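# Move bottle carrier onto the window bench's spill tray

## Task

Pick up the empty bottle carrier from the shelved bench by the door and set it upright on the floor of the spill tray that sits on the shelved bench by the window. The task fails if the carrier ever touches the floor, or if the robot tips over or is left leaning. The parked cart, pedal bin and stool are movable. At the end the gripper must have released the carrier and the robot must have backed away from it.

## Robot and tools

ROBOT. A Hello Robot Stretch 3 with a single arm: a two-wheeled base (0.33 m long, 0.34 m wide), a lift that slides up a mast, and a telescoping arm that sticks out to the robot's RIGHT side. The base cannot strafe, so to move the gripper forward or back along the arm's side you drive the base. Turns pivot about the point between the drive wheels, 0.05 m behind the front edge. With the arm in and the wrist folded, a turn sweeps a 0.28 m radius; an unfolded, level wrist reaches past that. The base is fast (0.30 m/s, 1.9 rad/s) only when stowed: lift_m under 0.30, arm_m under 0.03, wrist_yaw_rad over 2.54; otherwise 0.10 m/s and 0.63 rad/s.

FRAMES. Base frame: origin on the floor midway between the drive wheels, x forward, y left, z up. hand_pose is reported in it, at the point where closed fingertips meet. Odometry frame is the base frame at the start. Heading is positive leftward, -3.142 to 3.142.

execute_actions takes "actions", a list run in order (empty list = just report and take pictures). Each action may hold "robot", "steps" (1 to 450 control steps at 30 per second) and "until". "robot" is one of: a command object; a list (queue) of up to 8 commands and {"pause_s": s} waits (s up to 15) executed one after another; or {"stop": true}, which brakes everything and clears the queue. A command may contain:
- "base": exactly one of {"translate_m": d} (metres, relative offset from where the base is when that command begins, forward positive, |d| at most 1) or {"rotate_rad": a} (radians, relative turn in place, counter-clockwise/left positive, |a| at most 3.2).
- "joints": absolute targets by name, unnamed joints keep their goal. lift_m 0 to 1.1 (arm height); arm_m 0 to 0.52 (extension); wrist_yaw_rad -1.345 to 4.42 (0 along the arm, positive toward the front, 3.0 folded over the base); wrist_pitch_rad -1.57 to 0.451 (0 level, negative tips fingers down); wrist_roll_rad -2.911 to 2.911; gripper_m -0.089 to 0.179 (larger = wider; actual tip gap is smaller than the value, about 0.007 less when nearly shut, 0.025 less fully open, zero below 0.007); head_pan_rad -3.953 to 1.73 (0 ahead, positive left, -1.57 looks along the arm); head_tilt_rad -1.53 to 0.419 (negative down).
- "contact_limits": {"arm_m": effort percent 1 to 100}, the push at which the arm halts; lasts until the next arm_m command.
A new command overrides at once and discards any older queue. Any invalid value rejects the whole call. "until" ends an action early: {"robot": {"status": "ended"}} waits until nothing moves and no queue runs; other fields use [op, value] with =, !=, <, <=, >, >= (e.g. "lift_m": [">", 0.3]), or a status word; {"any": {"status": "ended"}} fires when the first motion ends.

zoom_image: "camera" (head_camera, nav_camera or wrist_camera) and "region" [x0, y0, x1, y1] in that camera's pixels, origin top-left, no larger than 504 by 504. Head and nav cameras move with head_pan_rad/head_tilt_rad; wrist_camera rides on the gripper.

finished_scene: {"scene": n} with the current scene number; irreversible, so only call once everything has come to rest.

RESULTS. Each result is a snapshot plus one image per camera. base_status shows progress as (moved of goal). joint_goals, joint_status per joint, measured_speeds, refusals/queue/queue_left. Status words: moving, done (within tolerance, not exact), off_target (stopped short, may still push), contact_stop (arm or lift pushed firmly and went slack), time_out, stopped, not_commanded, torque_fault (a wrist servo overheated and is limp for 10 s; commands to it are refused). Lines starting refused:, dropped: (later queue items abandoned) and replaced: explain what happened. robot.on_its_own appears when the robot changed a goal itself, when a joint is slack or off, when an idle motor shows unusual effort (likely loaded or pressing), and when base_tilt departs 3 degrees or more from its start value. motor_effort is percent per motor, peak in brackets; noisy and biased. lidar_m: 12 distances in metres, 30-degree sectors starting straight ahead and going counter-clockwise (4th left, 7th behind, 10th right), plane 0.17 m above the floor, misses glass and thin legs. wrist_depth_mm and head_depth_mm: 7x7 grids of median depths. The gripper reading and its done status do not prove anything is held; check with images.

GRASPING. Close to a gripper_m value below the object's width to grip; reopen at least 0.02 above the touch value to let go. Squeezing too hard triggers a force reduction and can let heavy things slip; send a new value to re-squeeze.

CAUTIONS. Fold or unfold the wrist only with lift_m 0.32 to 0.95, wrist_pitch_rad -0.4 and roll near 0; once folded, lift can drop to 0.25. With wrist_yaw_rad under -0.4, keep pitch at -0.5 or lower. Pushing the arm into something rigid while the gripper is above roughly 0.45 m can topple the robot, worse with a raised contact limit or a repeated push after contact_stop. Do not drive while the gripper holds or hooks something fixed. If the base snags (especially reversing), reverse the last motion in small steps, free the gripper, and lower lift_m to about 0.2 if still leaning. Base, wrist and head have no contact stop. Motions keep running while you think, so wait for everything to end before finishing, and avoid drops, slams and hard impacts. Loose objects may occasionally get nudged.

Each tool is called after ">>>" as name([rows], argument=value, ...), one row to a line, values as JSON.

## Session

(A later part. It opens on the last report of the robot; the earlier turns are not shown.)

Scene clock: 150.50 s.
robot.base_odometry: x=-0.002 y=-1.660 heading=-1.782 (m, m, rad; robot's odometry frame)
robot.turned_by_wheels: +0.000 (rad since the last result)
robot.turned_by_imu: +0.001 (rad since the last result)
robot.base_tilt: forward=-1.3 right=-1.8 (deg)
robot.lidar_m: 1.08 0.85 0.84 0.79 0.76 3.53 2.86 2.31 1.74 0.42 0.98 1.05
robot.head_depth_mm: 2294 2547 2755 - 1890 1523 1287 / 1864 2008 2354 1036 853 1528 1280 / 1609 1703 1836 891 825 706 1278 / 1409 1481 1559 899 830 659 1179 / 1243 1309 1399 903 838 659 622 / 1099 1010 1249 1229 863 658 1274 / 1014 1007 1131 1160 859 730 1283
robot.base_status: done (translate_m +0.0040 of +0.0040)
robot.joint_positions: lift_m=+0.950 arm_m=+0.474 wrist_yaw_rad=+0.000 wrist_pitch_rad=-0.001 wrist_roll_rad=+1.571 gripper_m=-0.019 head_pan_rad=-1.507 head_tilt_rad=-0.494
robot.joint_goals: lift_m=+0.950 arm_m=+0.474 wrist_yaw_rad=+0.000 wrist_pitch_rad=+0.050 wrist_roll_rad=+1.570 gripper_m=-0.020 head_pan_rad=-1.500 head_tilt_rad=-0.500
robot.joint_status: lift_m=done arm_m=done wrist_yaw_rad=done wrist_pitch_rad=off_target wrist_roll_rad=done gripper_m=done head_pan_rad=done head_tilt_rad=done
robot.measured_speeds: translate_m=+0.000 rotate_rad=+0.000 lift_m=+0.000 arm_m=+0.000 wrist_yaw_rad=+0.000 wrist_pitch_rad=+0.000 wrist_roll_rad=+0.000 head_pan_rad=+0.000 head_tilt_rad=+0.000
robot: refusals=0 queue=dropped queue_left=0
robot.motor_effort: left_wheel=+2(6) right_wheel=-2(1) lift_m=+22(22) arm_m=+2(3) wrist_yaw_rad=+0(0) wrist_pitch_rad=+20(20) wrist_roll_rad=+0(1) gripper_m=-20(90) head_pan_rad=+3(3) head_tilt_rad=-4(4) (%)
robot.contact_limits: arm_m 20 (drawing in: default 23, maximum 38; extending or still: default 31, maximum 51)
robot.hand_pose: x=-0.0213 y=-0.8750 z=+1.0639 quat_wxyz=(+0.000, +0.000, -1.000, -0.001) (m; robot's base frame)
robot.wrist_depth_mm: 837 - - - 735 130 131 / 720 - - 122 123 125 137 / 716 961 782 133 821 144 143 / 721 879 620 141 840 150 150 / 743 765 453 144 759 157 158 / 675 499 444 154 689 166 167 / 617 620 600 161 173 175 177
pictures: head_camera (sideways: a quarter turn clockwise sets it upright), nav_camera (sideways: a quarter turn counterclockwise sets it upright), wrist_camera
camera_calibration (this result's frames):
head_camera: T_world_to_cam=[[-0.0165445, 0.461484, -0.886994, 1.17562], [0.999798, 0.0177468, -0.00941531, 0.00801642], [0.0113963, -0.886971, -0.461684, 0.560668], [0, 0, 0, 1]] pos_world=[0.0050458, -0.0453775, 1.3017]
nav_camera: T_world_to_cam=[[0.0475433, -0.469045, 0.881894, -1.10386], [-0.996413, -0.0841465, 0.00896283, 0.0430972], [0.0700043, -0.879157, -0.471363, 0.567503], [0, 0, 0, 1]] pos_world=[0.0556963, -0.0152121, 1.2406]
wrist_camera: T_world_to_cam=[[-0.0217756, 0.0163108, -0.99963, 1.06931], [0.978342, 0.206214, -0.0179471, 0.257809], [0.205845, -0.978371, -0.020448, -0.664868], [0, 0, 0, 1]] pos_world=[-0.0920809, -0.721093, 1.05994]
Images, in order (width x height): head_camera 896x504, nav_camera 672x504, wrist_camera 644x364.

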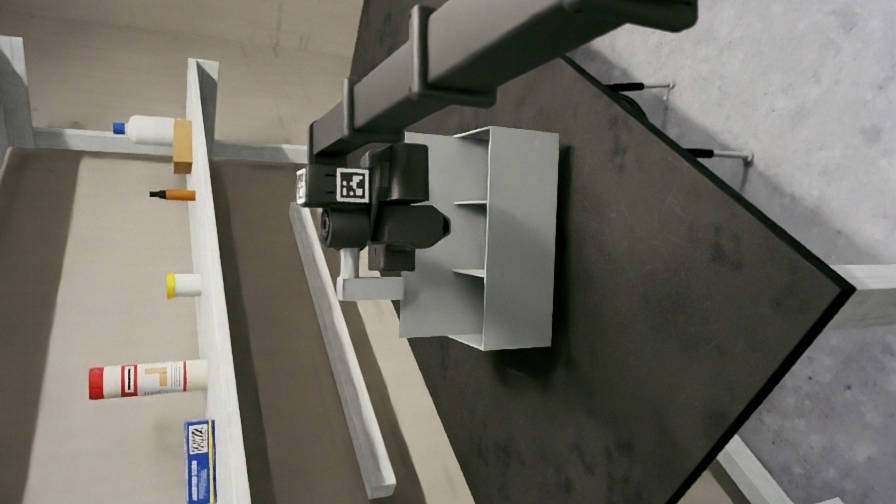

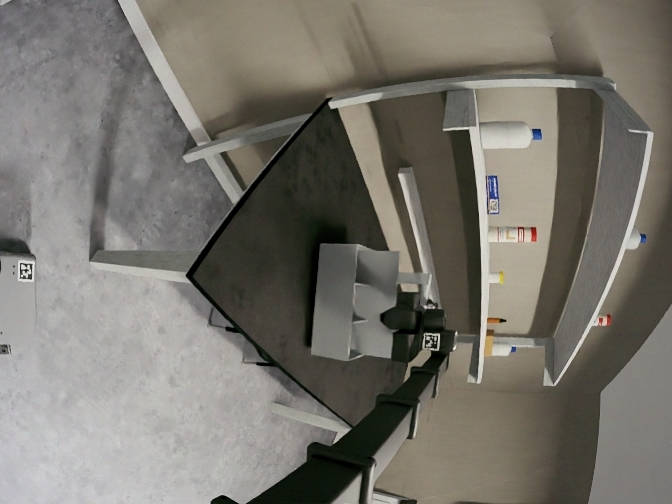

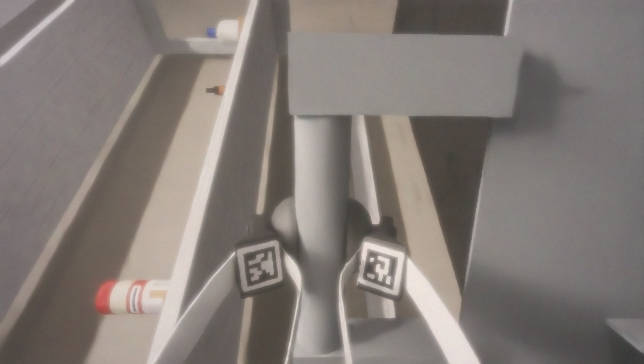

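>>> execute_actions([
  {"robot":{"joints":{"arm_m":0.02,"lift_m":1.05,"head_pan_rad":-3.1,"head_tilt_rad":-0.45}},"steps":200,"until":{"robot":{"arm_m":["<",0.22]}}},
  {"robot":[{"base":{"rotate_rad":-0.39}},{"base":{"translate_m":-0.5}}],"steps":450,"until":{"robot":{"status":"ended"}}},
])

Scene clock: 174.03 s.
robot.base_odometry: x=+0.281 y=-1.248 heading=-2.172 (m, m, rad; robot's odometry frame)
robot.turned_by_wheels: -0.390 (rad since the last result)
robot.turned_by_imu: -0.394 (rad since the last result)
robot.base_tilt: forward=-1.3 right=-2.2 (deg)
robot.lidar_m: 1.53 1.12 0.98 0.55 0.62 1.09 2.87 2.49 2.15 1.77 1.28 0.79
robot.head_depth_mm: 2548 2744 2828 - - - - / 2590 2833 2970 - - - - / 2632 2879 3011 - - - - / 2716 2954 3064 - - - - / 2792 3058 3190 3490 - - - / 2833 3049 3287 3608 - - - / 2971 3248 3487 3675 - - -
robot.base_status: done (translate_m -0.5000 of -0.5000)
robot.joint_positions: lift_m=+1.050 arm_m=+0.020 wrist_yaw_rad=-0.001 wrist_pitch_rad=-0.002 wrist_roll_rad=+1.572 gripper_m=-0.019 head_pan_rad=-3.093 head_tilt_rad=-0.458
robot.joint_goals: lift_m=+1.050 arm_m=+0.020 wrist_yaw_rad=+0.000 wrist_pitch_rad=+0.050 wrist_roll_rad=+1.570 gripper_m=-0.020 head_pan_rad=-3.100 head_tilt_rad=-0.450
robot.joint_status: lift_m=done arm_m=done wrist_yaw_rad=done wrist_pitch_rad=off_target wrist_roll_rad=done gripper_m=done head_pan_rad=done head_tilt_rad=done
robot.measured_speeds: translate_m=+0.000 rotate_rad=+0.000 lift_m=+0.000 arm_m=+0.000 wrist_yaw_rad=+0.000 wrist_pitch_rad=+0.000 wrist_roll_rad=+0.000 head_pan_rad=+0.000 head_tilt_rad=+0.000
robot: refusals=0 queue=done queue_left=0
robot.motor_effort: left_wheel=+3(8) right_wheel=-1(4) lift_m=+23(23) arm_m=-3(5) wrist_yaw_rad=+1(1) wrist_pitch_rad=+20(20) wrist_roll_rad=-1(1) gripper_m=-20(20) head_pan_rad=-3(35) head_tilt_rad=+5(14) (%)
robot.hand_pose: x=-0.0216 y=-0.4215 z=+1.1637 quat_wxyz=(+0.000, -0.001, -1.000, -0.001) (m; robot's base frame)
robot.wrist_depth_mm: - - - - - 130 131 / - - - 122 123 125 137 / - - - 133 - 143 143 / - - - 142 - 151 150 / - - - 144 - 158 158 / - - - 153 - 165 167 / - - - 161 172 173 176
pictures: head_camera (sideways: a quarter turn clockwise sets it upright), nav_camera (sideways: a quarter turn counterclockwise sets it upright), wrist_camera
camera_calibration (this result's frames):
head_camera: T_world_to_cam=[[0.429153, 0.00791131, -0.903197, 1.19404], [0.00216546, -0.999968, -0.00773002, 0.0119083], [-0.903229, 0.00136152, -0.429156, 0.52392], [0, 0, 0, 1]] pos_world=[-0.0392323, 0.0017482, 1.30339]
nav_camera: T_world_to_cam=[[-0.437366, -0.0387997, 0.898446, -1.1225], [-0.0685817, 0.997598, 0.00969594, 0.0364825], [-0.896665, -0.0573763, -0.438976, 0.531257], [0, 0, 0, 1]] pos_world=[-0.0120811, -0.049466, 1.24136]
wrist_camera: T_world_to_cam=[[-0.021061, 0.0171088, -0.999632, 1.16202], [0.978649, 0.204825, -0.0171134, 0.164892], [0.204457, -0.978649, -0.0210573, -0.2185], [0, 0, 0, 1]] pos_world=[-0.0922244, -0.26749, 1.15981]
Images, in order (width x height): head_camera 896x504, nav_camera 672x504, wrist_camera 644x364.

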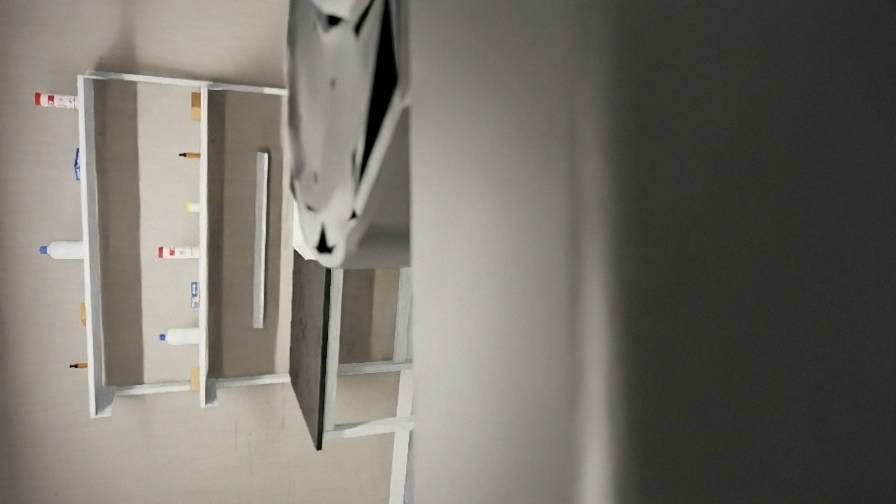

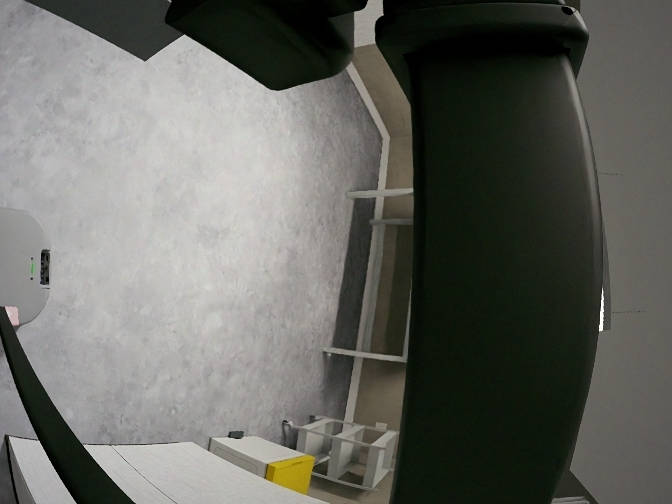

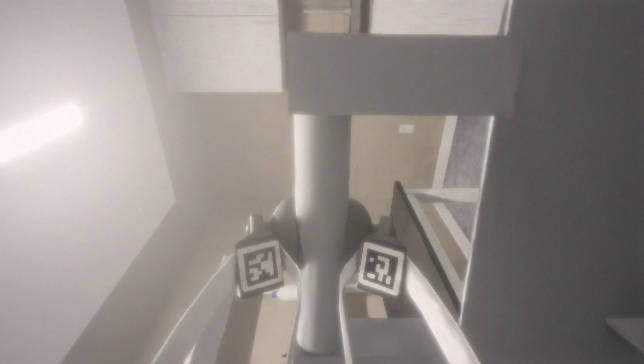

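>>> execute_actions([
  {"robot":{"base":{"translate_m":-1.0},"joints":{"lift_m":0.85,"head_tilt_rad":-0.35}},"steps":450,"until":{"robot":{"status":"ended"}}},
])

Scene clock: 190.07 s.
robot.base_odometry: x=+0.846 y=-0.423 heading=-2.172 (m, m, rad; robot's odometry frame)
robot.turned_by_wheels: +0.000 (rad since the last result)
robot.turned_by_imu: +0.003 (rad since the last result)
robot.base_tilt: forward=-1.2 right=-2.0 (deg)
robot.lidar_m: 1.73 0.92 0.80 0.80 0.99 1.49 2.12 1.88 1.88 1.89 2.18 2.02
robot.head_depth_mm: 1780 1928 2040 1713 2197 1740 1502 / 1843 1981 2073 1712 2296 1821 1528 / 1901 2031 2125 1540 2343 1806 1520 / 1946 2066 2178 1912 2380 1809 1442 / 1987 2135 2269 1904 2472 1825 1412 / 2082 2199 2331 1904 2500 1831 1410 / 2137 2281 2427 2514 2392 1814 1418
robot.base_status: done (translate_m -1.0000 of -1.0000)
robot.joint_positions: lift_m=+0.850 arm_m=+0.020 wrist_yaw_rad=-0.001 wrist_pitch_rad=-0.002 wrist_roll_rad=+1.572 gripper_m=-0.019 head_pan_rad=-3.093 head_tilt_rad=-0.359
robot.joint_goals: lift_m=+0.850 arm_m=+0.020 wrist_yaw_rad=+0.000 wrist_pitch_rad=+0.050 wrist_roll_rad=+1.570 gripper_m=-0.020 head_pan_rad=-3.100 head_tilt_rad=-0.350
robot.joint_status: lift_m=done arm_m=done wrist_yaw_rad=done wrist_pitch_rad=off_target wrist_roll_rad=done gripper_m=done head_pan_rad=done head_tilt_rad=done
robot.measured_speeds: translate_m=+0.000 rotate_rad=+0.000 lift_m=+0.000 arm_m=+0.000 wrist_yaw_rad=+0.000 wrist_pitch_rad=+0.000 wrist_roll_rad=+0.000 head_pan_rad=+0.000 head_tilt_rad=+0.000
robot: refusals=0 queue=done queue_left=0
robot.motor_effort: left_wheel=+2(4) right_wheel=-1(4) lift_m=+18(22) arm_m=-3(4) wrist_yaw_rad=+1(1) wrist_pitch_rad=+20(20) wrist_roll_rad=-1(1) gripper_m=-20(20) head_pan_rad=-3(3) head_tilt_rad=+6(21) (%)
robot.hand_pose: x=-0.0216 y=-0.4215 z=+0.9640 quat_wxyz=(+0.000, +0.000, -1.000, -0.001) (m; robot's base frame)
robot.wrist_depth_mm: - - - - - 131 131 / - - - 122 123 125 136 / - - - 133 - 144 143 / - - - 141 - 150 150 / - - - 144 - 157 158 / - - - 154 - 165 167 / - - - 161 172 174 176
pictures: head_camera (sideways: a quarter turn clockwise sets it upright), nav_camera (sideways: a quarter turn counterclockwise sets it upright), wrist_camera
camera_calibration (this result's frames):
head_camera: T_world_to_cam=[[0.338085, 0.00347491, -0.941109, 1.24407], [0.00162503, -0.999994, -0.00310855, 0.0058957], [-0.941114, -0.000478378, -0.338089, 0.405641], [0, 0, 0, 1]] pos_world=[-0.0388579, 0.00176667, 1.30797]
nav_camera: T_world_to_cam=[[-0.346719, -0.0343838, 0.937339, -1.1738], [-0.067524, 0.99765, 0.0116192, 0.0339708], [-0.935535, -0.0592642, -0.348226, 0.413397], [0, 0, 0, 1]] pos_world=[-0.0179379, -0.049751, 1.24381]
wrist_camera: T_world_to_cam=[[-0.0210634, 0.017144, -0.999631, 0.962392], [0.978625, 0.204942, -0.0171059, 0.161485], [0.204573, -0.978624, -0.0210943, -0.222659], [0, 0, 0, 1]] pos_world=[-0.0922123, -0.267494, 0.960103]
Images, in order (width x height): head_camera 896x504, nav_camera 672x504, wrist_camera 644x364.

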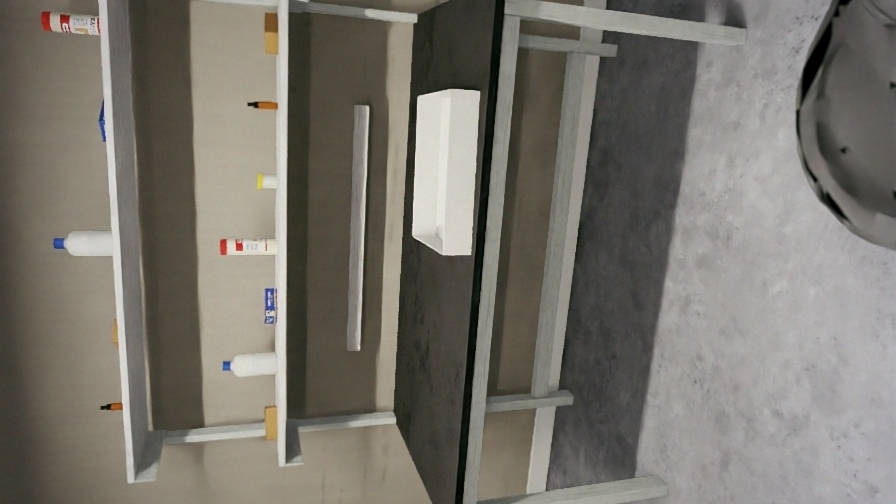

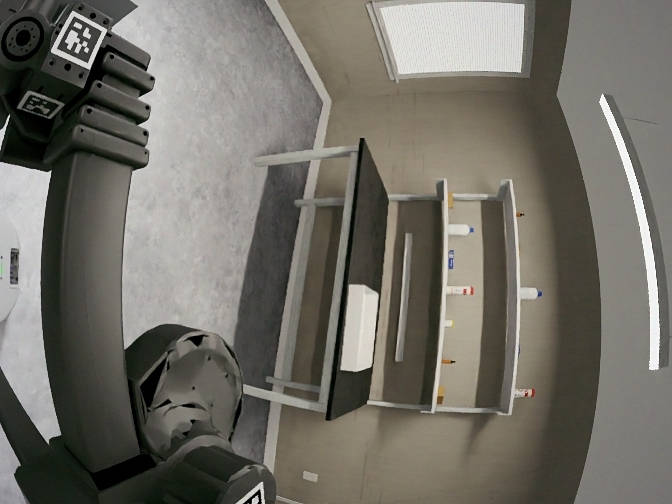

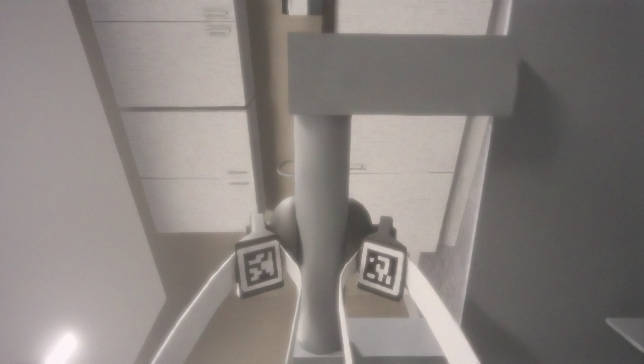

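>>> execute_actions([
  {"robot":{"base":{"translate_m":-0.865},"joints":{"head_pan_rad":-1.5,"head_tilt_rad":-0.6}},"steps":60},
  {"robot":{"joints":{"lift_m":1.07}},"steps":450,"until":{"robot":{"status":"ended"}}},
  {"robot":[{"base":{"rotate_rad":-1.795}},{"base":{"translate_m":-0.027}}],"steps":450,"until":{"robot":{"status":"ended"}}},
])

Scene clock: 222.77 s.
robot.base_odometry: x=+1.354 y=+0.271 heading=+2.317 (m, m, rad; robot's odometry frame)
robot.turned_by_wheels: -1.795 (rad since the last result)
robot.turned_by_imu: -1.822 (rad since the last result)
robot.base_tilt: forward=-1.0 right=-2.0 (deg)
robot.lidar_m: 1.74 1.76 2.48 2.58 1.38 1.10 1.04 1.07 0.76 1.29 1.35 1.16
robot.head_depth_mm: 1126 1219 - - - 404 1154 / 1140 1224 - - - 1340 1210 / 1144 1235 - - - 1344 1211 / 1149 1264 368 - 472 407 1208 / 1154 1271 372 427 461 411 1211 / 1116 1275 1341 438 464 414 1206 / 1161 1286 1347 1019 788 1407 1208
robot.base_status: done (translate_m -0.0270 of -0.0270)
robot.joint_positions: lift_m=+1.070 arm_m=+0.020 wrist_yaw_rad=-0.001 wrist_pitch_rad=-0.002 wrist_roll_rad=+1.572 gripper_m=-0.019 head_pan_rad=-1.507 head_tilt_rad=-0.593
robot.joint_goals: lift_m=+1.070 arm_m=+0.020 wrist_yaw_rad=+0.000 wrist_pitch_rad=+0.050 wrist_roll_rad=+1.570 gripper_m=-0.020 head_pan_rad=-1.500 head_tilt_rad=-0.600
robot.joint_status: lift_m=done arm_m=done wrist_yaw_rad=done wrist_pitch_rad=off_target wrist_roll_rad=done gripper_m=done head_pan_rad=done head_tilt_rad=done
robot.measured_speeds: translate_m=+0.000 rotate_rad=+0.000 lift_m=+0.000 arm_m=+0.000 wrist_yaw_rad=+0.000 wrist_pitch_rad=+0.000 wrist_roll_rad=+0.000 head_pan_rad=+0.000 head_tilt_rad=+0.000
robot: refusals=0 queue=done queue_left=0
robot.motor_effort: left_wheel=+2(9) right_wheel=-1(4) lift_m=+22(23) arm_m=-3(3) wrist_yaw_rad=+0(1) wrist_pitch_rad=+20(21) wrist_roll_rad=-1(1) gripper_m=-20(20) head_pan_rad=+2(35) head_tilt_rad=-5(31) (%)
robot.hand_pose: x=-0.0215 y=-0.4215 z=+1.1836 quat_wxyz=(+0.000, +0.000, -1.000, -0.001) (m; robot's base frame)
robot.wrist_depth_mm: - 852 - - - 130 131 / - 949 - 123 123 125 137 / - - - 133 - 144 143 / - - - 142 - 150 150 / - - - 144 - 158 158 / - - - 154 - 166 167 / - - - 161 172 174 177
pictures: head_camera (sideways: a quarter turn clockwise sets it upright), nav_camera (sideways: a quarter turn counterclockwise sets it upright), wrist_camera
camera_calibration (this result's frames):
head_camera: T_world_to_cam=[[-0.0219174, 0.54618, -0.837381, 1.11096], [0.999727, 0.0188025, -0.0139027, 0.0138574], [0.00815153, -0.837457, -0.546443, 0.670969], [0, 0, 0, 1]] pos_world=[0.00502621, -0.0451344, 1.29713]
nav_camera: T_world_to_cam=[[0.0528806, -0.553198, 0.83137, -1.03801], [-0.996371, -0.0848376, 0.00692433, 0.0457518], [0.0667009, -0.828718, -0.555677, 0.677224], [0, 0, 0, 1]] pos_world=[0.055305, -0.00911616, 1.23897]
wrist_camera: T_world_to_cam=[[-0.0210695, 0.017335, -0.999628, 1.18204], [0.978544, 0.205329, -0.0170644, 0.165256], [0.204957, -0.978539, -0.0212893, -0.217768], [0, 0, 0, 1]] pos_world=[-0.0921721, -0.267517, 1.17978]
Images, in order (width x height): head_camera 896x504, nav_camera 672x504, wrist_camera 644x364.

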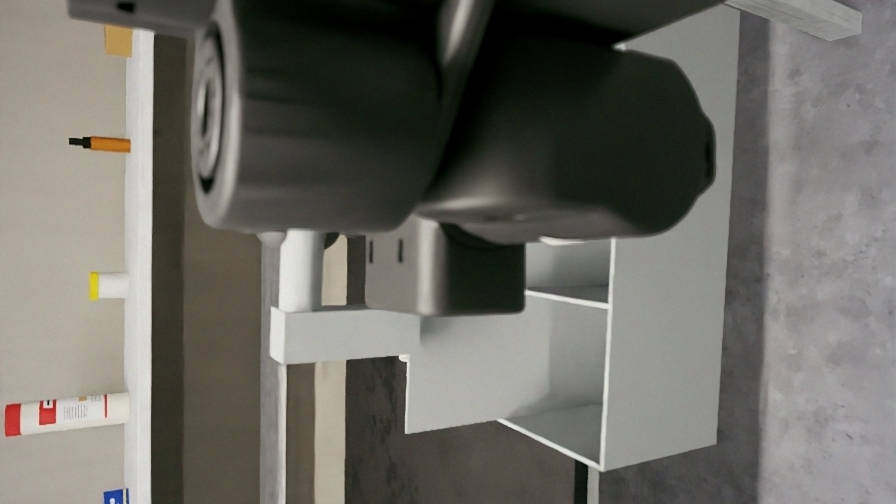

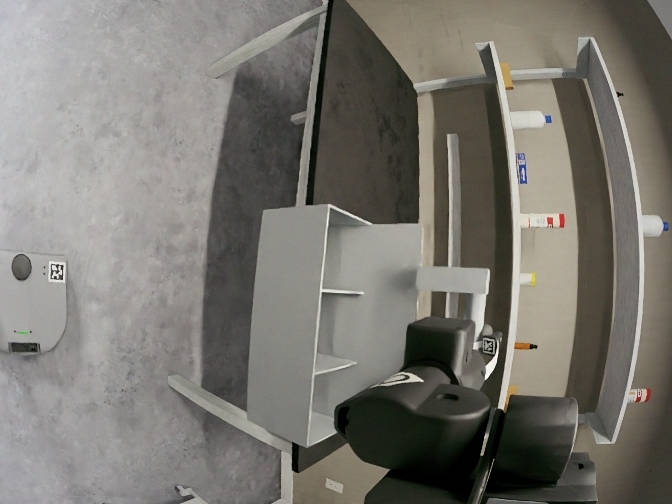

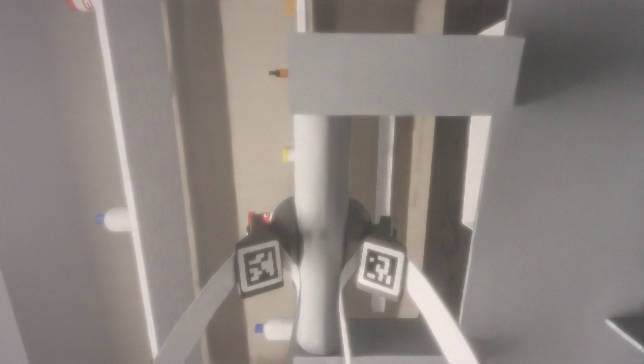

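>>> execute_actions([
  {"robot":{"joints":{"arm_m":0.40}},"steps":450,"until":{"robot":{"status":"ended"}}},
])

Scene clock: 229.00 s.
robot.base_odometry: x=+1.354 y=+0.271 heading=+2.317 (m, m, rad; robot's odometry frame)
robot.turned_by_wheels: +0.000 (rad since the last result)
robot.turned_by_imu: +0.001 (rad since the last result)
robot.base_tilt: forward=-1.3 right=-1.8 (deg)
robot.lidar_m: 1.75 1.76 2.47 2.58 1.38 1.10 1.04 1.07 0.76 1.28 1.34 1.16
robot.head_depth_mm: 1120 1297 1351 1020 819 1455 1154 / 1130 1276 1337 904 778 1452 1214 / 1130 - 751 737 786 1448 1209 / 1135 1235 759 884 785 1461 1208 / 1149 1251 757 883 780 1458 1213 / 1111 1273 1337 1015 827 1452 1207 / 1158 1286 1344 1018 831 1441 1210
robot.base_status: done (translate_m -0.0270 of -0.0270)
robot.joint_positions: lift_m=+1.070 arm_m=+0.400 wrist_yaw_rad=+0.000 wrist_pitch_rad=-0.002 wrist_roll_rad=+1.572 gripper_m=-0.019 head_pan_rad=-1.507 head_tilt_rad=-0.593
robot.joint_goals: lift_m=+1.070 arm_m=+0.400 wrist_yaw_rad=+0.000 wrist_pitch_rad=+0.050 wrist_roll_rad=+1.570 gripper_m=-0.020 head_pan_rad=-1.500 head_tilt_rad=-0.600
robot.joint_status: lift_m=done arm_m=done wrist_yaw_rad=done wrist_pitch_rad=off_target wrist_roll_rad=done gripper_m=done head_pan_rad=done head_tilt_rad=done
robot.measured_speeds: translate_m=+0.000 rotate_rad=+0.000 lift_m=+0.000 arm_m=+0.000 wrist_yaw_rad=+0.000 wrist_pitch_rad=+0.000 wrist_roll_rad=+0.000 head_pan_rad=+0.000 head_tilt_rad=+0.000
robot: refusals=0 queue=done queue_left=0
robot.motor_effort: left_wheel=+2(2) right_wheel=-1(1) lift_m=+22(22) arm_m=+3(4) wrist_yaw_rad=+0(0) wrist_pitch_rad=+20(21) wrist_roll_rad=-1(1) gripper_m=-20(20) head_pan_rad=+2(2) head_tilt_rad=-6(5) (%)
robot.hand_pose: x=-0.0215 y=-0.8009 z=+1.1836 quat_wxyz=(+0.000, +0.000, -1.000, -0.001) (m; robot's base frame)
robot.wrist_depth_mm: 583 698 695 386 709 131 131 / 578 732 728 122 123 125 137 / 567 757 776 133 764 143 144 / 574 775 785 141 809 151 150 / 572 829 826 144 834 158 158 / 565 863 873 153 899 165 167 / 564 794 926 161 173 175 177
pictures: head_camera (sideways: a quarter turn clockwise sets it upright), nav_camera (sideways: a quarter turn counterclockwise sets it upright), wrist_camera
camera_calibration (this result's frames):
head_camera: T_world_to_cam=[[-0.0219226, 0.546262, -0.837327, 1.11089], [0.999726, 0.0188038, -0.0139071, 0.0138632], [0.008148, -0.837403, -0.546525, 0.671076], [0, 0, 0, 1]] pos_world=[0.00502617, -0.045134, 1.29713]
nav_camera: T_world_to_cam=[[0.0528858, -0.55328, 0.831315, -1.03794], [-0.996371, -0.0848382, 0.00692226, 0.0457545], [0.0666973, -0.828664, -0.555758, 0.67733], [0, 0, 0, 1]] pos_world=[0.0553046, -0.00911, 1.23897]
wrist_camera: T_world_to_cam=[[-0.0210715, 0.0173322, -0.999628, 1.18862], [0.978517, 0.20546, -0.0170641, 0.243234], [0.205088, -0.978512, -0.0212892, -0.589038], [0, 0, 0, 1]] pos_world=[-0.0921585, -0.646957, 1.17978]
Images, in order (width x height): head_camera 896x504, nav_camera 672x504, wrist_camera 644x364.

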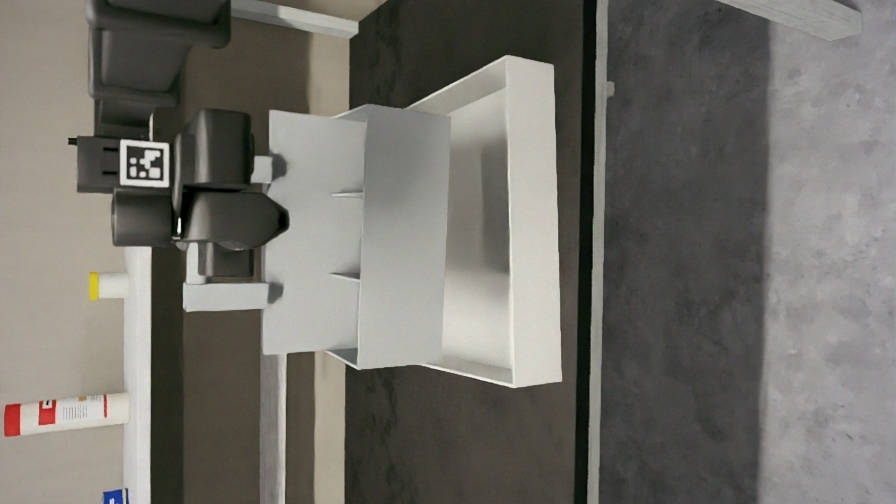

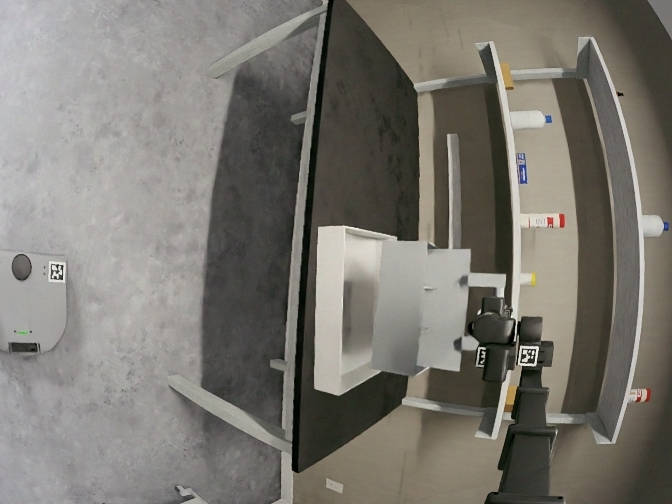

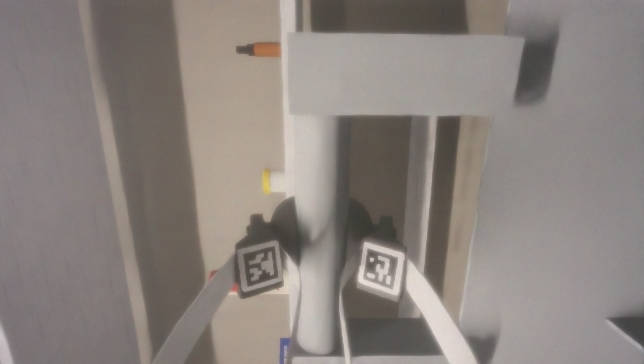

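>>> execute_actions([
  {"robot":[{"base":{"translate_m":-0.038},"joints":{"arm_m":0.407,"wrist_yaw_rad":0.09,"lift_m":1.02}}],"steps":450,"until":{"robot":{"status":"ended"}}},
])

Scene clock: 251.13 s.
robot.base_odometry: x=+1.380 y=+0.243 heading=+2.317 (m, m, rad; robot's odometry frame)
robot.turned_by_wheels: +0.000 (rad since the last result)
robot.turned_by_imu: +0.001 (rad since the last result)
robot.base_tilt: forward=-1.4 right=-2.1 (deg)
robot.lidar_m: 1.79 1.80 2.54 3.19 1.33 1.06 1.00 1.03 0.74 1.29 1.34 1.19
robot.head_depth_mm: 1123 1177 - 1019 819 1447 1151 / 1140 1226 1348 926 782 1443 1216 / 1136 - 798 764 780 1463 1206 / 1152 1237 793 762 786 1460 1207 / 1133 1256 790 758 783 1451 1206 / 1138 1277 1333 965 786 1460 1205 / 1143 1277 1338 1015 830 1445 1202
robot.base_status: done (translate_m -0.0380 of -0.0380)
robot.joint_positions: lift_m=+1.020 arm_m=+0.407 wrist_yaw_rad=+0.090 wrist_pitch_rad=-0.002 wrist_roll_rad=+1.575 gripper_m=-0.019 head_pan_rad=-1.507 head_tilt_rad=-0.593
robot.joint_goals: lift_m=+1.020 arm_m=+0.407 wrist_yaw_rad=+0.090 wrist_pitch_rad=+0.050 wrist_roll_rad=+1.570 gripper_m=-0.020 head_pan_rad=-1.500 head_tilt_rad=-0.600
robot.joint_status: lift_m=done arm_m=done wrist_yaw_rad=done wrist_pitch_rad=off_target wrist_roll_rad=done gripper_m=done head_pan_rad=done head_tilt_rad=done
robot.measured_speeds: translate_m=+0.000 rotate_rad=+0.000 lift_m=+0.000 arm_m=+0.000 wrist_yaw_rad=+0.000 wrist_pitch_rad=+0.000 wrist_roll_rad=+0.000 head_pan_rad=+0.000 head_tilt_rad=+0.000
robot: refusals=0 queue=done queue_left=0
robot.motor_effort: left_wheel=+2(4) right_wheel=-1(6) lift_m=+18(22) arm_m=+3(3) wrist_yaw_rad=+0(5) wrist_pitch_rad=+20(21) wrist_roll_rad=-2(3) gripper_m=-20(20) head_pan_rad=+3(2) head_tilt_rad=-5(5) (%)
robot.hand_pose: x=+0.0018 y=-0.8068 z=+1.1339 quat_wxyz=(-0.001, +0.045, -0.999, -0.001) (m; robot's base frame)
robot.wrist_depth_mm: 663 682 524 664 678 131 131 / 637 716 703 123 123 124 137 / 638 744 742 133 759 143 143 / 640 788 806 141 804 151 150 / 634 857 859 143 858 157 158 / 624 900 903 154 900 166 167 / 635 887 958 161 171 175 176
pictures: head_camera (sideways: a quarter turn clockwise sets it upright), nav_camera (sideways: a quarter turn counterclockwise sets it upright), wrist_camera
camera_calibration (this result's frames):
head_camera: T_world_to_cam=[[-0.0219228, 0.546262, -0.837327, 1.11089], [0.999726, 0.0188041, -0.0139071, 0.0138632], [0.0081483, -0.837403, -0.546525, 0.671076], [0, 0, 0, 1]] pos_world=[0.00502619, -0.045134, 1.29713]
nav_camera: T_world_to_cam=[[0.052886, -0.55328, 0.831315, -1.03794], [-0.996371, -0.0848386, 0.00692226, 0.0457545], [0.0666976, -0.828664, -0.555759, 0.67733], [0, 0, 0, 1]] pos_world=[0.0553046, -0.00910998, 1.23897]
wrist_camera: T_world_to_cam=[[-0.0200189, 0.0156982, -0.999676, 1.13822], [0.955895, 0.293348, -0.0145356, 0.288956], [0.293025, -0.955877, -0.0208783, -0.583042], [0, 0, 0, 1]] pos_world=[-0.0825797, -0.659949, 1.12988]
Images, in order (width x height): head_camera 896x504, nav_camera 672x504, wrist_camera 644x364.

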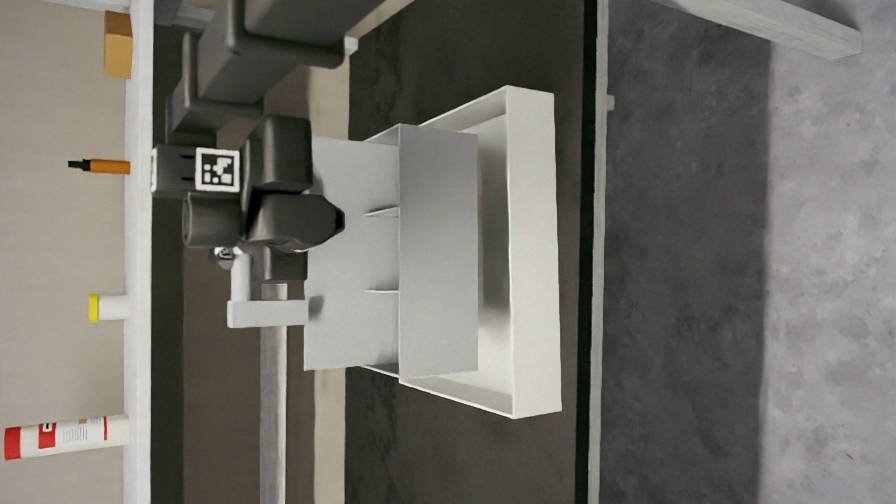

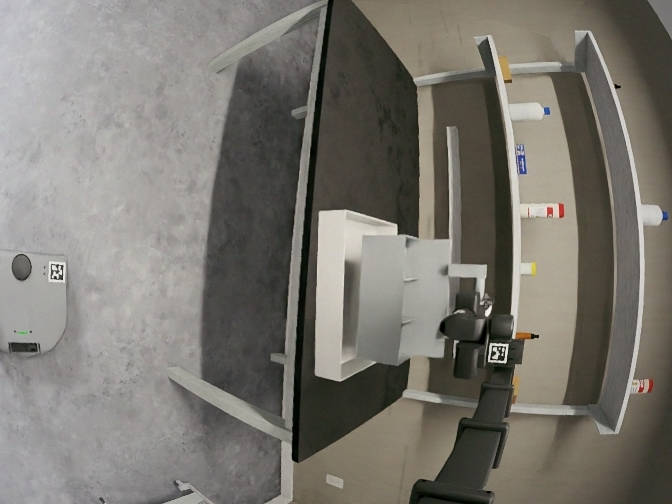

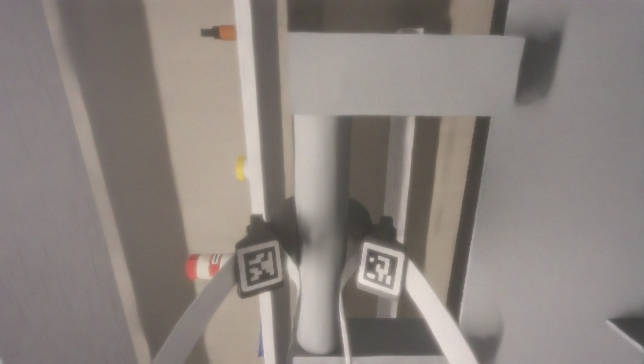

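>>> execute_actions([
  {"robot":[{"joints":{"lift_m":0.95}},{"joints":{"lift_m":0.935}},{"joints":{"lift_m":0.925}}],"steps":450,"until":{"robot":{"status":"ended"}}},
])

Scene clock: 263.70 s.
robot.base_odometry: x=+1.380 y=+0.243 heading=+2.317 (m, m, rad; robot's odometry frame)
robot.turned_by_wheels: +0.000 (rad since the last result)
robot.turned_by_imu: +0.001 (rad since the last result)
robot.base_tilt: forward=-1.3 right=-2.1 (deg)
robot.lidar_m: 1.78 1.80 2.54 3.19 1.33 1.06 1.00 1.03 0.74 1.28 1.35 1.19
robot.head_depth_mm: 1121 1238 1347 - 1642 1414 1156 / 1140 1255 1351 922 780 1457 1216 / 1128 1259 - 796 776 1452 1216 / 1151 1261 1280 793 789 1448 1205 / 1136 1264 1284 831 783 1456 1205 / 1141 1273 1341 991 787 1447 1206 / 1145 1280 1336 1016 832 1450 1205
robot.base_status: done (translate_m -0.0380 of -0.0380)
robot.joint_positions: lift_m=+0.925 arm_m=+0.407 wrist_yaw_rad=+0.091 wrist_pitch_rad=-0.001 wrist_roll_rad=+1.575 gripper_m=-0.019 head_pan_rad=-1.507 head_tilt_rad=-0.593
robot.joint_goals: lift_m=+0.925 arm_m=+0.407 wrist_yaw_rad=+0.090 wrist_pitch_rad=+0.050 wrist_roll_rad=+1.570 gripper_m=-0.020 head_pan_rad=-1.500 head_tilt_rad=-0.600
robot.joint_status: lift_m=done arm_m=done wrist_yaw_rad=done wrist_pitch_rad=off_target wrist_roll_rad=done gripper_m=done head_pan_rad=done head_tilt_rad=done
robot.measured_speeds: translate_m=+0.000 rotate_rad=+0.000 lift_m=+0.000 arm_m=+0.000 wrist_yaw_rad=+0.000 wrist_pitch_rad=+0.000 wrist_roll_rad=+0.000 head_pan_rad=+0.000 head_tilt_rad=+0.000
robot: refusals=0 queue=done queue_left=0
robot.motor_effort: left_wheel=+2(2) right_wheel=-1(1) lift_m=+17(18) arm_m=+3(3) wrist_yaw_rad=-1(1) wrist_pitch_rad=+20(21) wrist_roll_rad=-2(3) gripper_m=-20(20) head_pan_rad=+3(3) head_tilt_rad=-6(5) (%)
robot.hand_pose: x=+0.0018 y=-0.8069 z=+1.0392 quat_wxyz=(-0.001, +0.045, -0.999, -0.001) (m; robot's base frame)
robot.wrist_depth_mm: 668 666 630 672 676 130 131 / 699 704 625 122 123 125 137 / 751 756 612 133 759 144 143 / 782 799 608 141 797 151 151 / 753 835 530 144 773 158 158 / 735 936 661 154 700 166 167 / 737 964 711 162 173 175 177
pictures: head_camera (sideways: a quarter turn clockwise sets it upright), nav_camera (sideways: a quarter turn counterclockwise sets it upright), wrist_camera
camera_calibration (this result's frames):
head_camera: T_world_to_cam=[[-0.0219227, 0.546262, -0.837327, 1.11089], [0.999726, 0.0188039, -0.0139071, 0.0138632], [0.0081481, -0.837403, -0.546525, 0.671076], [0, 0, 0, 1]] pos_world=[0.00502618, -0.045134, 1.29713]
nav_camera: T_world_to_cam=[[0.0528858, -0.55328, 0.831315, -1.03794], [-0.996371, -0.0848383, 0.00692226, 0.0457545], [0.0666974, -0.828664, -0.555759, 0.67733], [0, 0, 0, 1]] pos_world=[0.0553046, -0.00910999, 1.23897]
wrist_camera: T_world_to_cam=[[-0.0199363, 0.0146613, -0.999694, 1.04274], [0.955847, 0.293495, -0.0147575, 0.287892], [0.293189, -0.955848, -0.0198652, -0.586084], [0, 0, 0, 1]] pos_world=[-0.0825586, -0.65999, 1.03503]
Images, in order (width x height): head_camera 896x504, nav_camera 672x504, wrist_camera 644x364.

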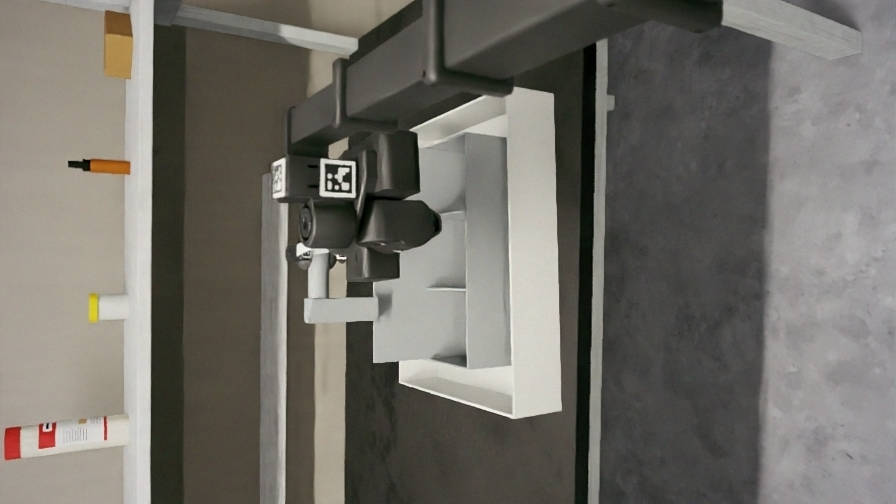

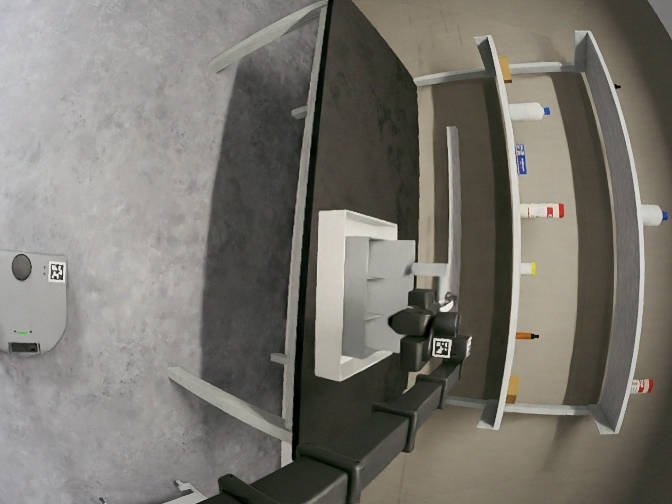

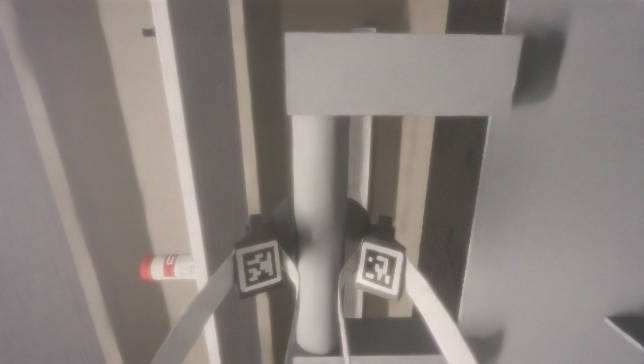

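>>> execute_actions([
  {"robot":[{"joints":{"lift_m":0.912}},{"joints":{"gripper_m":0.065}}],"steps":450,"until":{"robot":{"status":"ended"}}},
])

Scene clock: 268.47 s.
robot.base_odometry: x=+1.380 y=+0.243 heading=+2.317 (m, m, rad; robot's odometry frame)
robot.turned_by_wheels: +0.000 (rad since the last result)
robot.turned_by_imu: +0.001 (rad since the last result)
robot.base_tilt: forward=-1.2 right=-2.0 (deg)
robot.lidar_m: 1.78 1.80 2.54 3.20 1.33 1.06 1.00 1.03 0.74 1.28 1.34 1.19
robot.head_depth_mm: 1118 1241 1350 1133 - 1457 1159 / 1141 1256 1356 884 781 1449 1205 / 1133 1258 1283 791 777 1467 1213 / 1151 1265 1276 794 789 1448 1211 / 1139 1268 1281 838 783 1457 1209 / 1136 1277 1340 991 789 1449 1210 / 1146 1276 1338 1013 831 1453 1210
robot.base_status: done (translate_m -0.0380 of -0.0380)
robot.joint_positions: lift_m=+0.912 arm_m=+0.407 wrist_yaw_rad=+0.092 wrist_pitch_rad=+0.031 wrist_roll_rad=+1.569 gripper_m=+0.065 head_pan_rad=-1.507 head_tilt_rad=-0.593
robot.joint_goals: lift_m=+0.912 arm_m=+0.407 wrist_yaw_rad=+0.090 wrist_pitch_rad=+0.050 wrist_roll_rad=+1.570 gripper_m=+0.065 head_pan_rad=-1.500 head_tilt_rad=-0.600
robot.joint_status: lift_m=done arm_m=done wrist_yaw_rad=done wrist_pitch_rad=off_target wrist_roll_rad=done gripper_m=done head_pan_rad=done head_tilt_rad=done
robot.measured_speeds: translate_m=+0.000 rotate_rad=+0.000 lift_m=+0.000 arm_m=+0.000 wrist_yaw_rad=+0.000 wrist_pitch_rad=+0.000 wrist_roll_rad=+0.000 head_pan_rad=+0.000 head_tilt_rad=+0.000
robot: refusals=0 queue=done queue_left=0
robot.motor_effort: left_wheel=+3(5) right_wheel=-2(4) lift_m=+16(18) arm_m=+3(3) wrist_yaw_rad=-1(5) wrist_pitch_rad=+7(20) wrist_roll_rad=+1(3) gripper_m=+0(79) head_pan_rad=+3(3) head_tilt_rad=-5(5) (%)
robot.hand_pose: x=+0.0022 y=-0.8075 z=+1.0344 quat_wxyz=(+0.001, +0.046, -0.999, +0.015) (m; robot's base frame)
robot.wrist_depth_mm: 681 677 581 685 683 129 128 / 718 715 584 122 122 124 133 / 755 762 579 132 683 141 139 / 732 814 577 142 783 147 147 / 727 864 854 150 722 155 154 / 731 912 797 159 937 163 163 / 733 - 795 165 175 173 172
pictures: head_camera (sideways: a quarter turn clockwise sets it upright), nav_camera (sideways: a quarter turn counterclockwise sets it upright), wrist_camera
camera_calibration (this result's frames):
head_camera: T_world_to_cam=[[-0.0219226, 0.546262, -0.837327, 1.11089], [0.999726, 0.0188038, -0.0139071, 0.0138632], [0.008148, -0.837403, -0.546525, 0.671076], [0, 0, 0, 1]] pos_world=[0.00502617, -0.045134, 1.29713]
nav_camera: T_world_to_cam=[[0.0528858, -0.55328, 0.831315, -1.03794], [-0.996371, -0.0848382, 0.00692226, 0.0457545], [0.0666973, -0.828664, -0.555758, 0.67733], [0, 0, 0, 1]] pos_world=[0.0553046, -0.00911, 1.23897]
wrist_camera: T_world_to_cam=[[-0.0224036, -0.0173672, -0.999598, 1.01203], [0.955428, 0.294029, -0.0265221, 0.300225], [0.294371, -0.955639, 0.0100058, -0.61762], [0, 0, 0, 1]] pos_world=[-0.0823608, -0.66092, 1.02576]
Images, in order (width x height): head_camera 896x504, nav_camera 672x504, wrist_camera 644x364.

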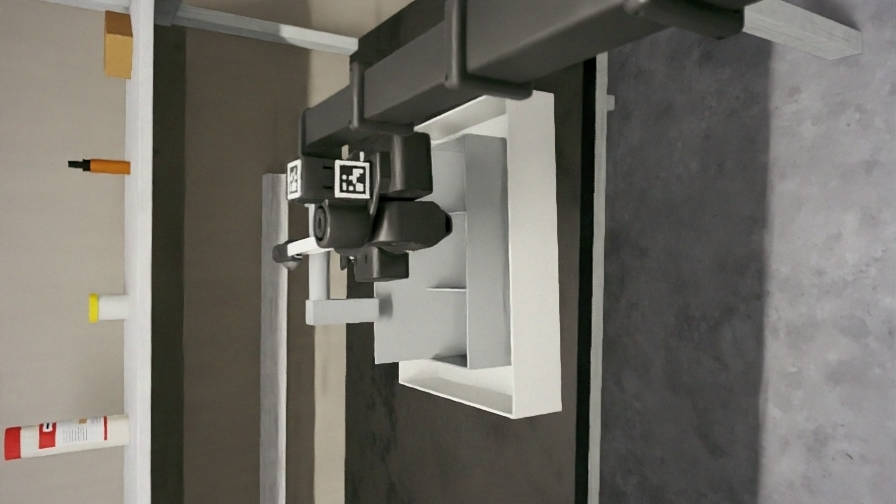

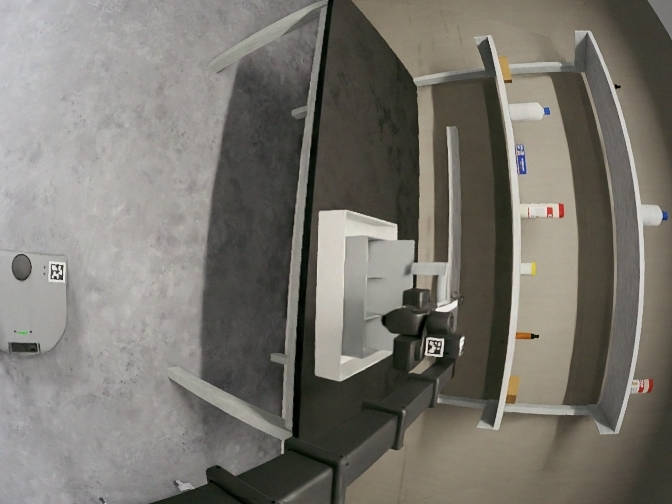

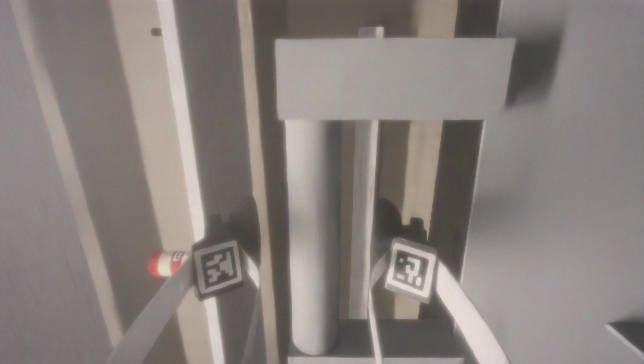

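>>> execute_actions([
  {"robot":{"joints":{"arm_m":0.0}},"steps":300,"until":{"robot":{"arm_m":["<",0.2]}}},
  {"robot":{"joints":{"arm_m":0.0,"wrist_yaw_rad":1.4}},"steps":300,"until":{"robot":{"status":"ended"}}},
])

Scene clock: 275.50 s.
robot.base_odometry: x=+1.380 y=+0.243 heading=+2.317 (m, m, rad; robot's odometry frame)
robot.turned_by_wheels: +0.000 (rad since the last result)
robot.turned_by_imu: +0.001 (rad since the last result)
robot.base_tilt: forward=-1.2 right=-1.9 (deg)
robot.lidar_m: 1.79 1.80 2.54 3.19 1.33 1.06 1.00 1.03 0.74 1.28 1.34 1.19
robot.head_depth_mm: 1119 1238 1350 1021 821 1581 - / 1139 1253 1358 1013 785 1547 - / 1131 1263 1342 829 778 1554 - / 1152 1262 1280 826 788 1451 1256 / 1136 1275 1279 839 784 1490 - / 1140 1277 1341 993 785 1498 - / 1141 1280 1349 1019 832 1456 1288
robot.base_status: done (translate_m -0.0380 of -0.0380)
robot.joint_positions: lift_m=+0.912 arm_m=+0.000 wrist_yaw_rad=+1.399 wrist_pitch_rad=+0.031 wrist_roll_rad=+1.570 gripper_m=+0.065 head_pan_rad=-1.507 head_tilt_rad=-0.593
robot.joint_goals: lift_m=+0.912 arm_m=+0.000 wrist_yaw_rad=+1.400 wrist_pitch_rad=+0.050 wrist_roll_rad=+1.570 gripper_m=+0.065 head_pan_rad=-1.500 head_tilt_rad=-0.600
robot.joint_status: lift_m=done arm_m=done wrist_yaw_rad=done wrist_pitch_rad=off_target wrist_roll_rad=done gripper_m=done head_pan_rad=done head_tilt_rad=done
robot.measured_speeds: translate_m=+0.000 rotate_rad=+0.000 lift_m=+0.000 arm_m=+0.000 wrist_yaw_rad=+0.000 wrist_pitch_rad=+0.000 wrist_roll_rad=+0.000 head_pan_rad=+0.000 head_tilt_rad=+0.000
robot: refusals=0 queue=done queue_left=0
robot.motor_effort: left_wheel=+2(3) right_wheel=-2(2) lift_m=+16(16) arm_m=-4(4) wrist_yaw_rad=+1(1) wrist_pitch_rad=+8(8) wrist_roll_rad=+1(1) gripper_m=+0(1) head_pan_rad=+3(3) head_tilt_rad=-5(5) (%)
robot.hand_pose: x=+0.2317 y=-0.1892 z=+1.0344 quat_wxyz=(-0.009, +0.644, -0.765, +0.012) (m; robot's base frame)
robot.wrist_depth_mm: - - - - - - - / - - - - - - - / - - - - - - - / - - - - - - - / - - - - - - - / - - - - - - - / - - - - - - -
pictures: head_camera (sideways: a quarter turn clockwise sets it upright), nav_camera (sideways: a quarter turn counterclockwise sets it upright), wrist_camera
camera_calibration (this result's frames):
head_camera: T_world_to_cam=[[-0.0219692, 0.546263, -0.837325, 1.11088], [0.999725, 0.0188887, -0.0139073, 0.0138634], [0.00821894, -0.8374, -0.546528, 0.67108], [0, 0, 0, 1]] pos_world=[0.00503, -0.045134, 1.29713]
nav_camera: T_world_to_cam=[[0.0529329, -0.553278, 0.831313, -1.03794], [-0.996363, -0.0849228, 0.00692218, 0.0457546], [0.0667675, -0.828656, -0.555762, 0.677334], [0, 0, 0, 1]] pos_world=[0.0553053, -0.00910558, 1.23897]
wrist_camera: T_world_to_cam=[[0.0109967, -0.0257289, -0.999608, 1.01859], [-0.0346172, 0.99906, -0.0260956, 0.261514], [0.99934, 0.0348907, 0.0100957, -0.0703705], [0, 0, 0, 1]] pos_world=[0.0681758, -0.232605, 1.02573]
Images, in order (width x height): head_camera 896x504, nav_camera 672x504, wrist_camera 644x364.

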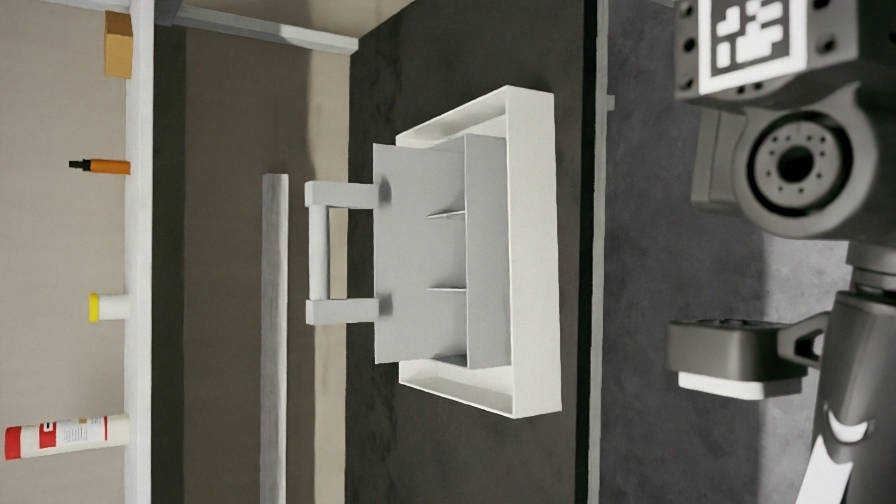

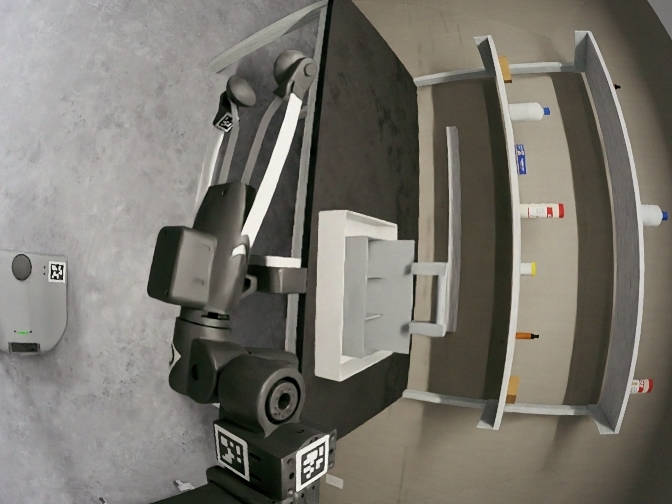

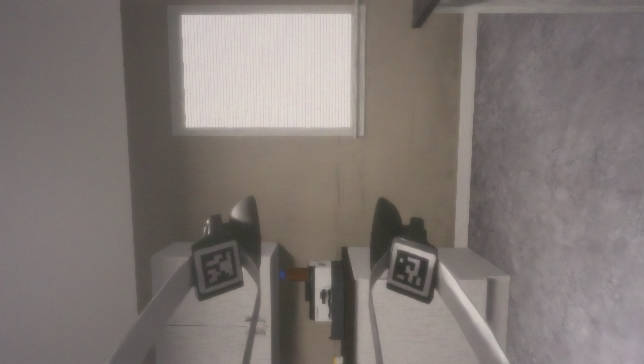

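>>> finished_scene(scene=2)

The scene is finished: the task was done.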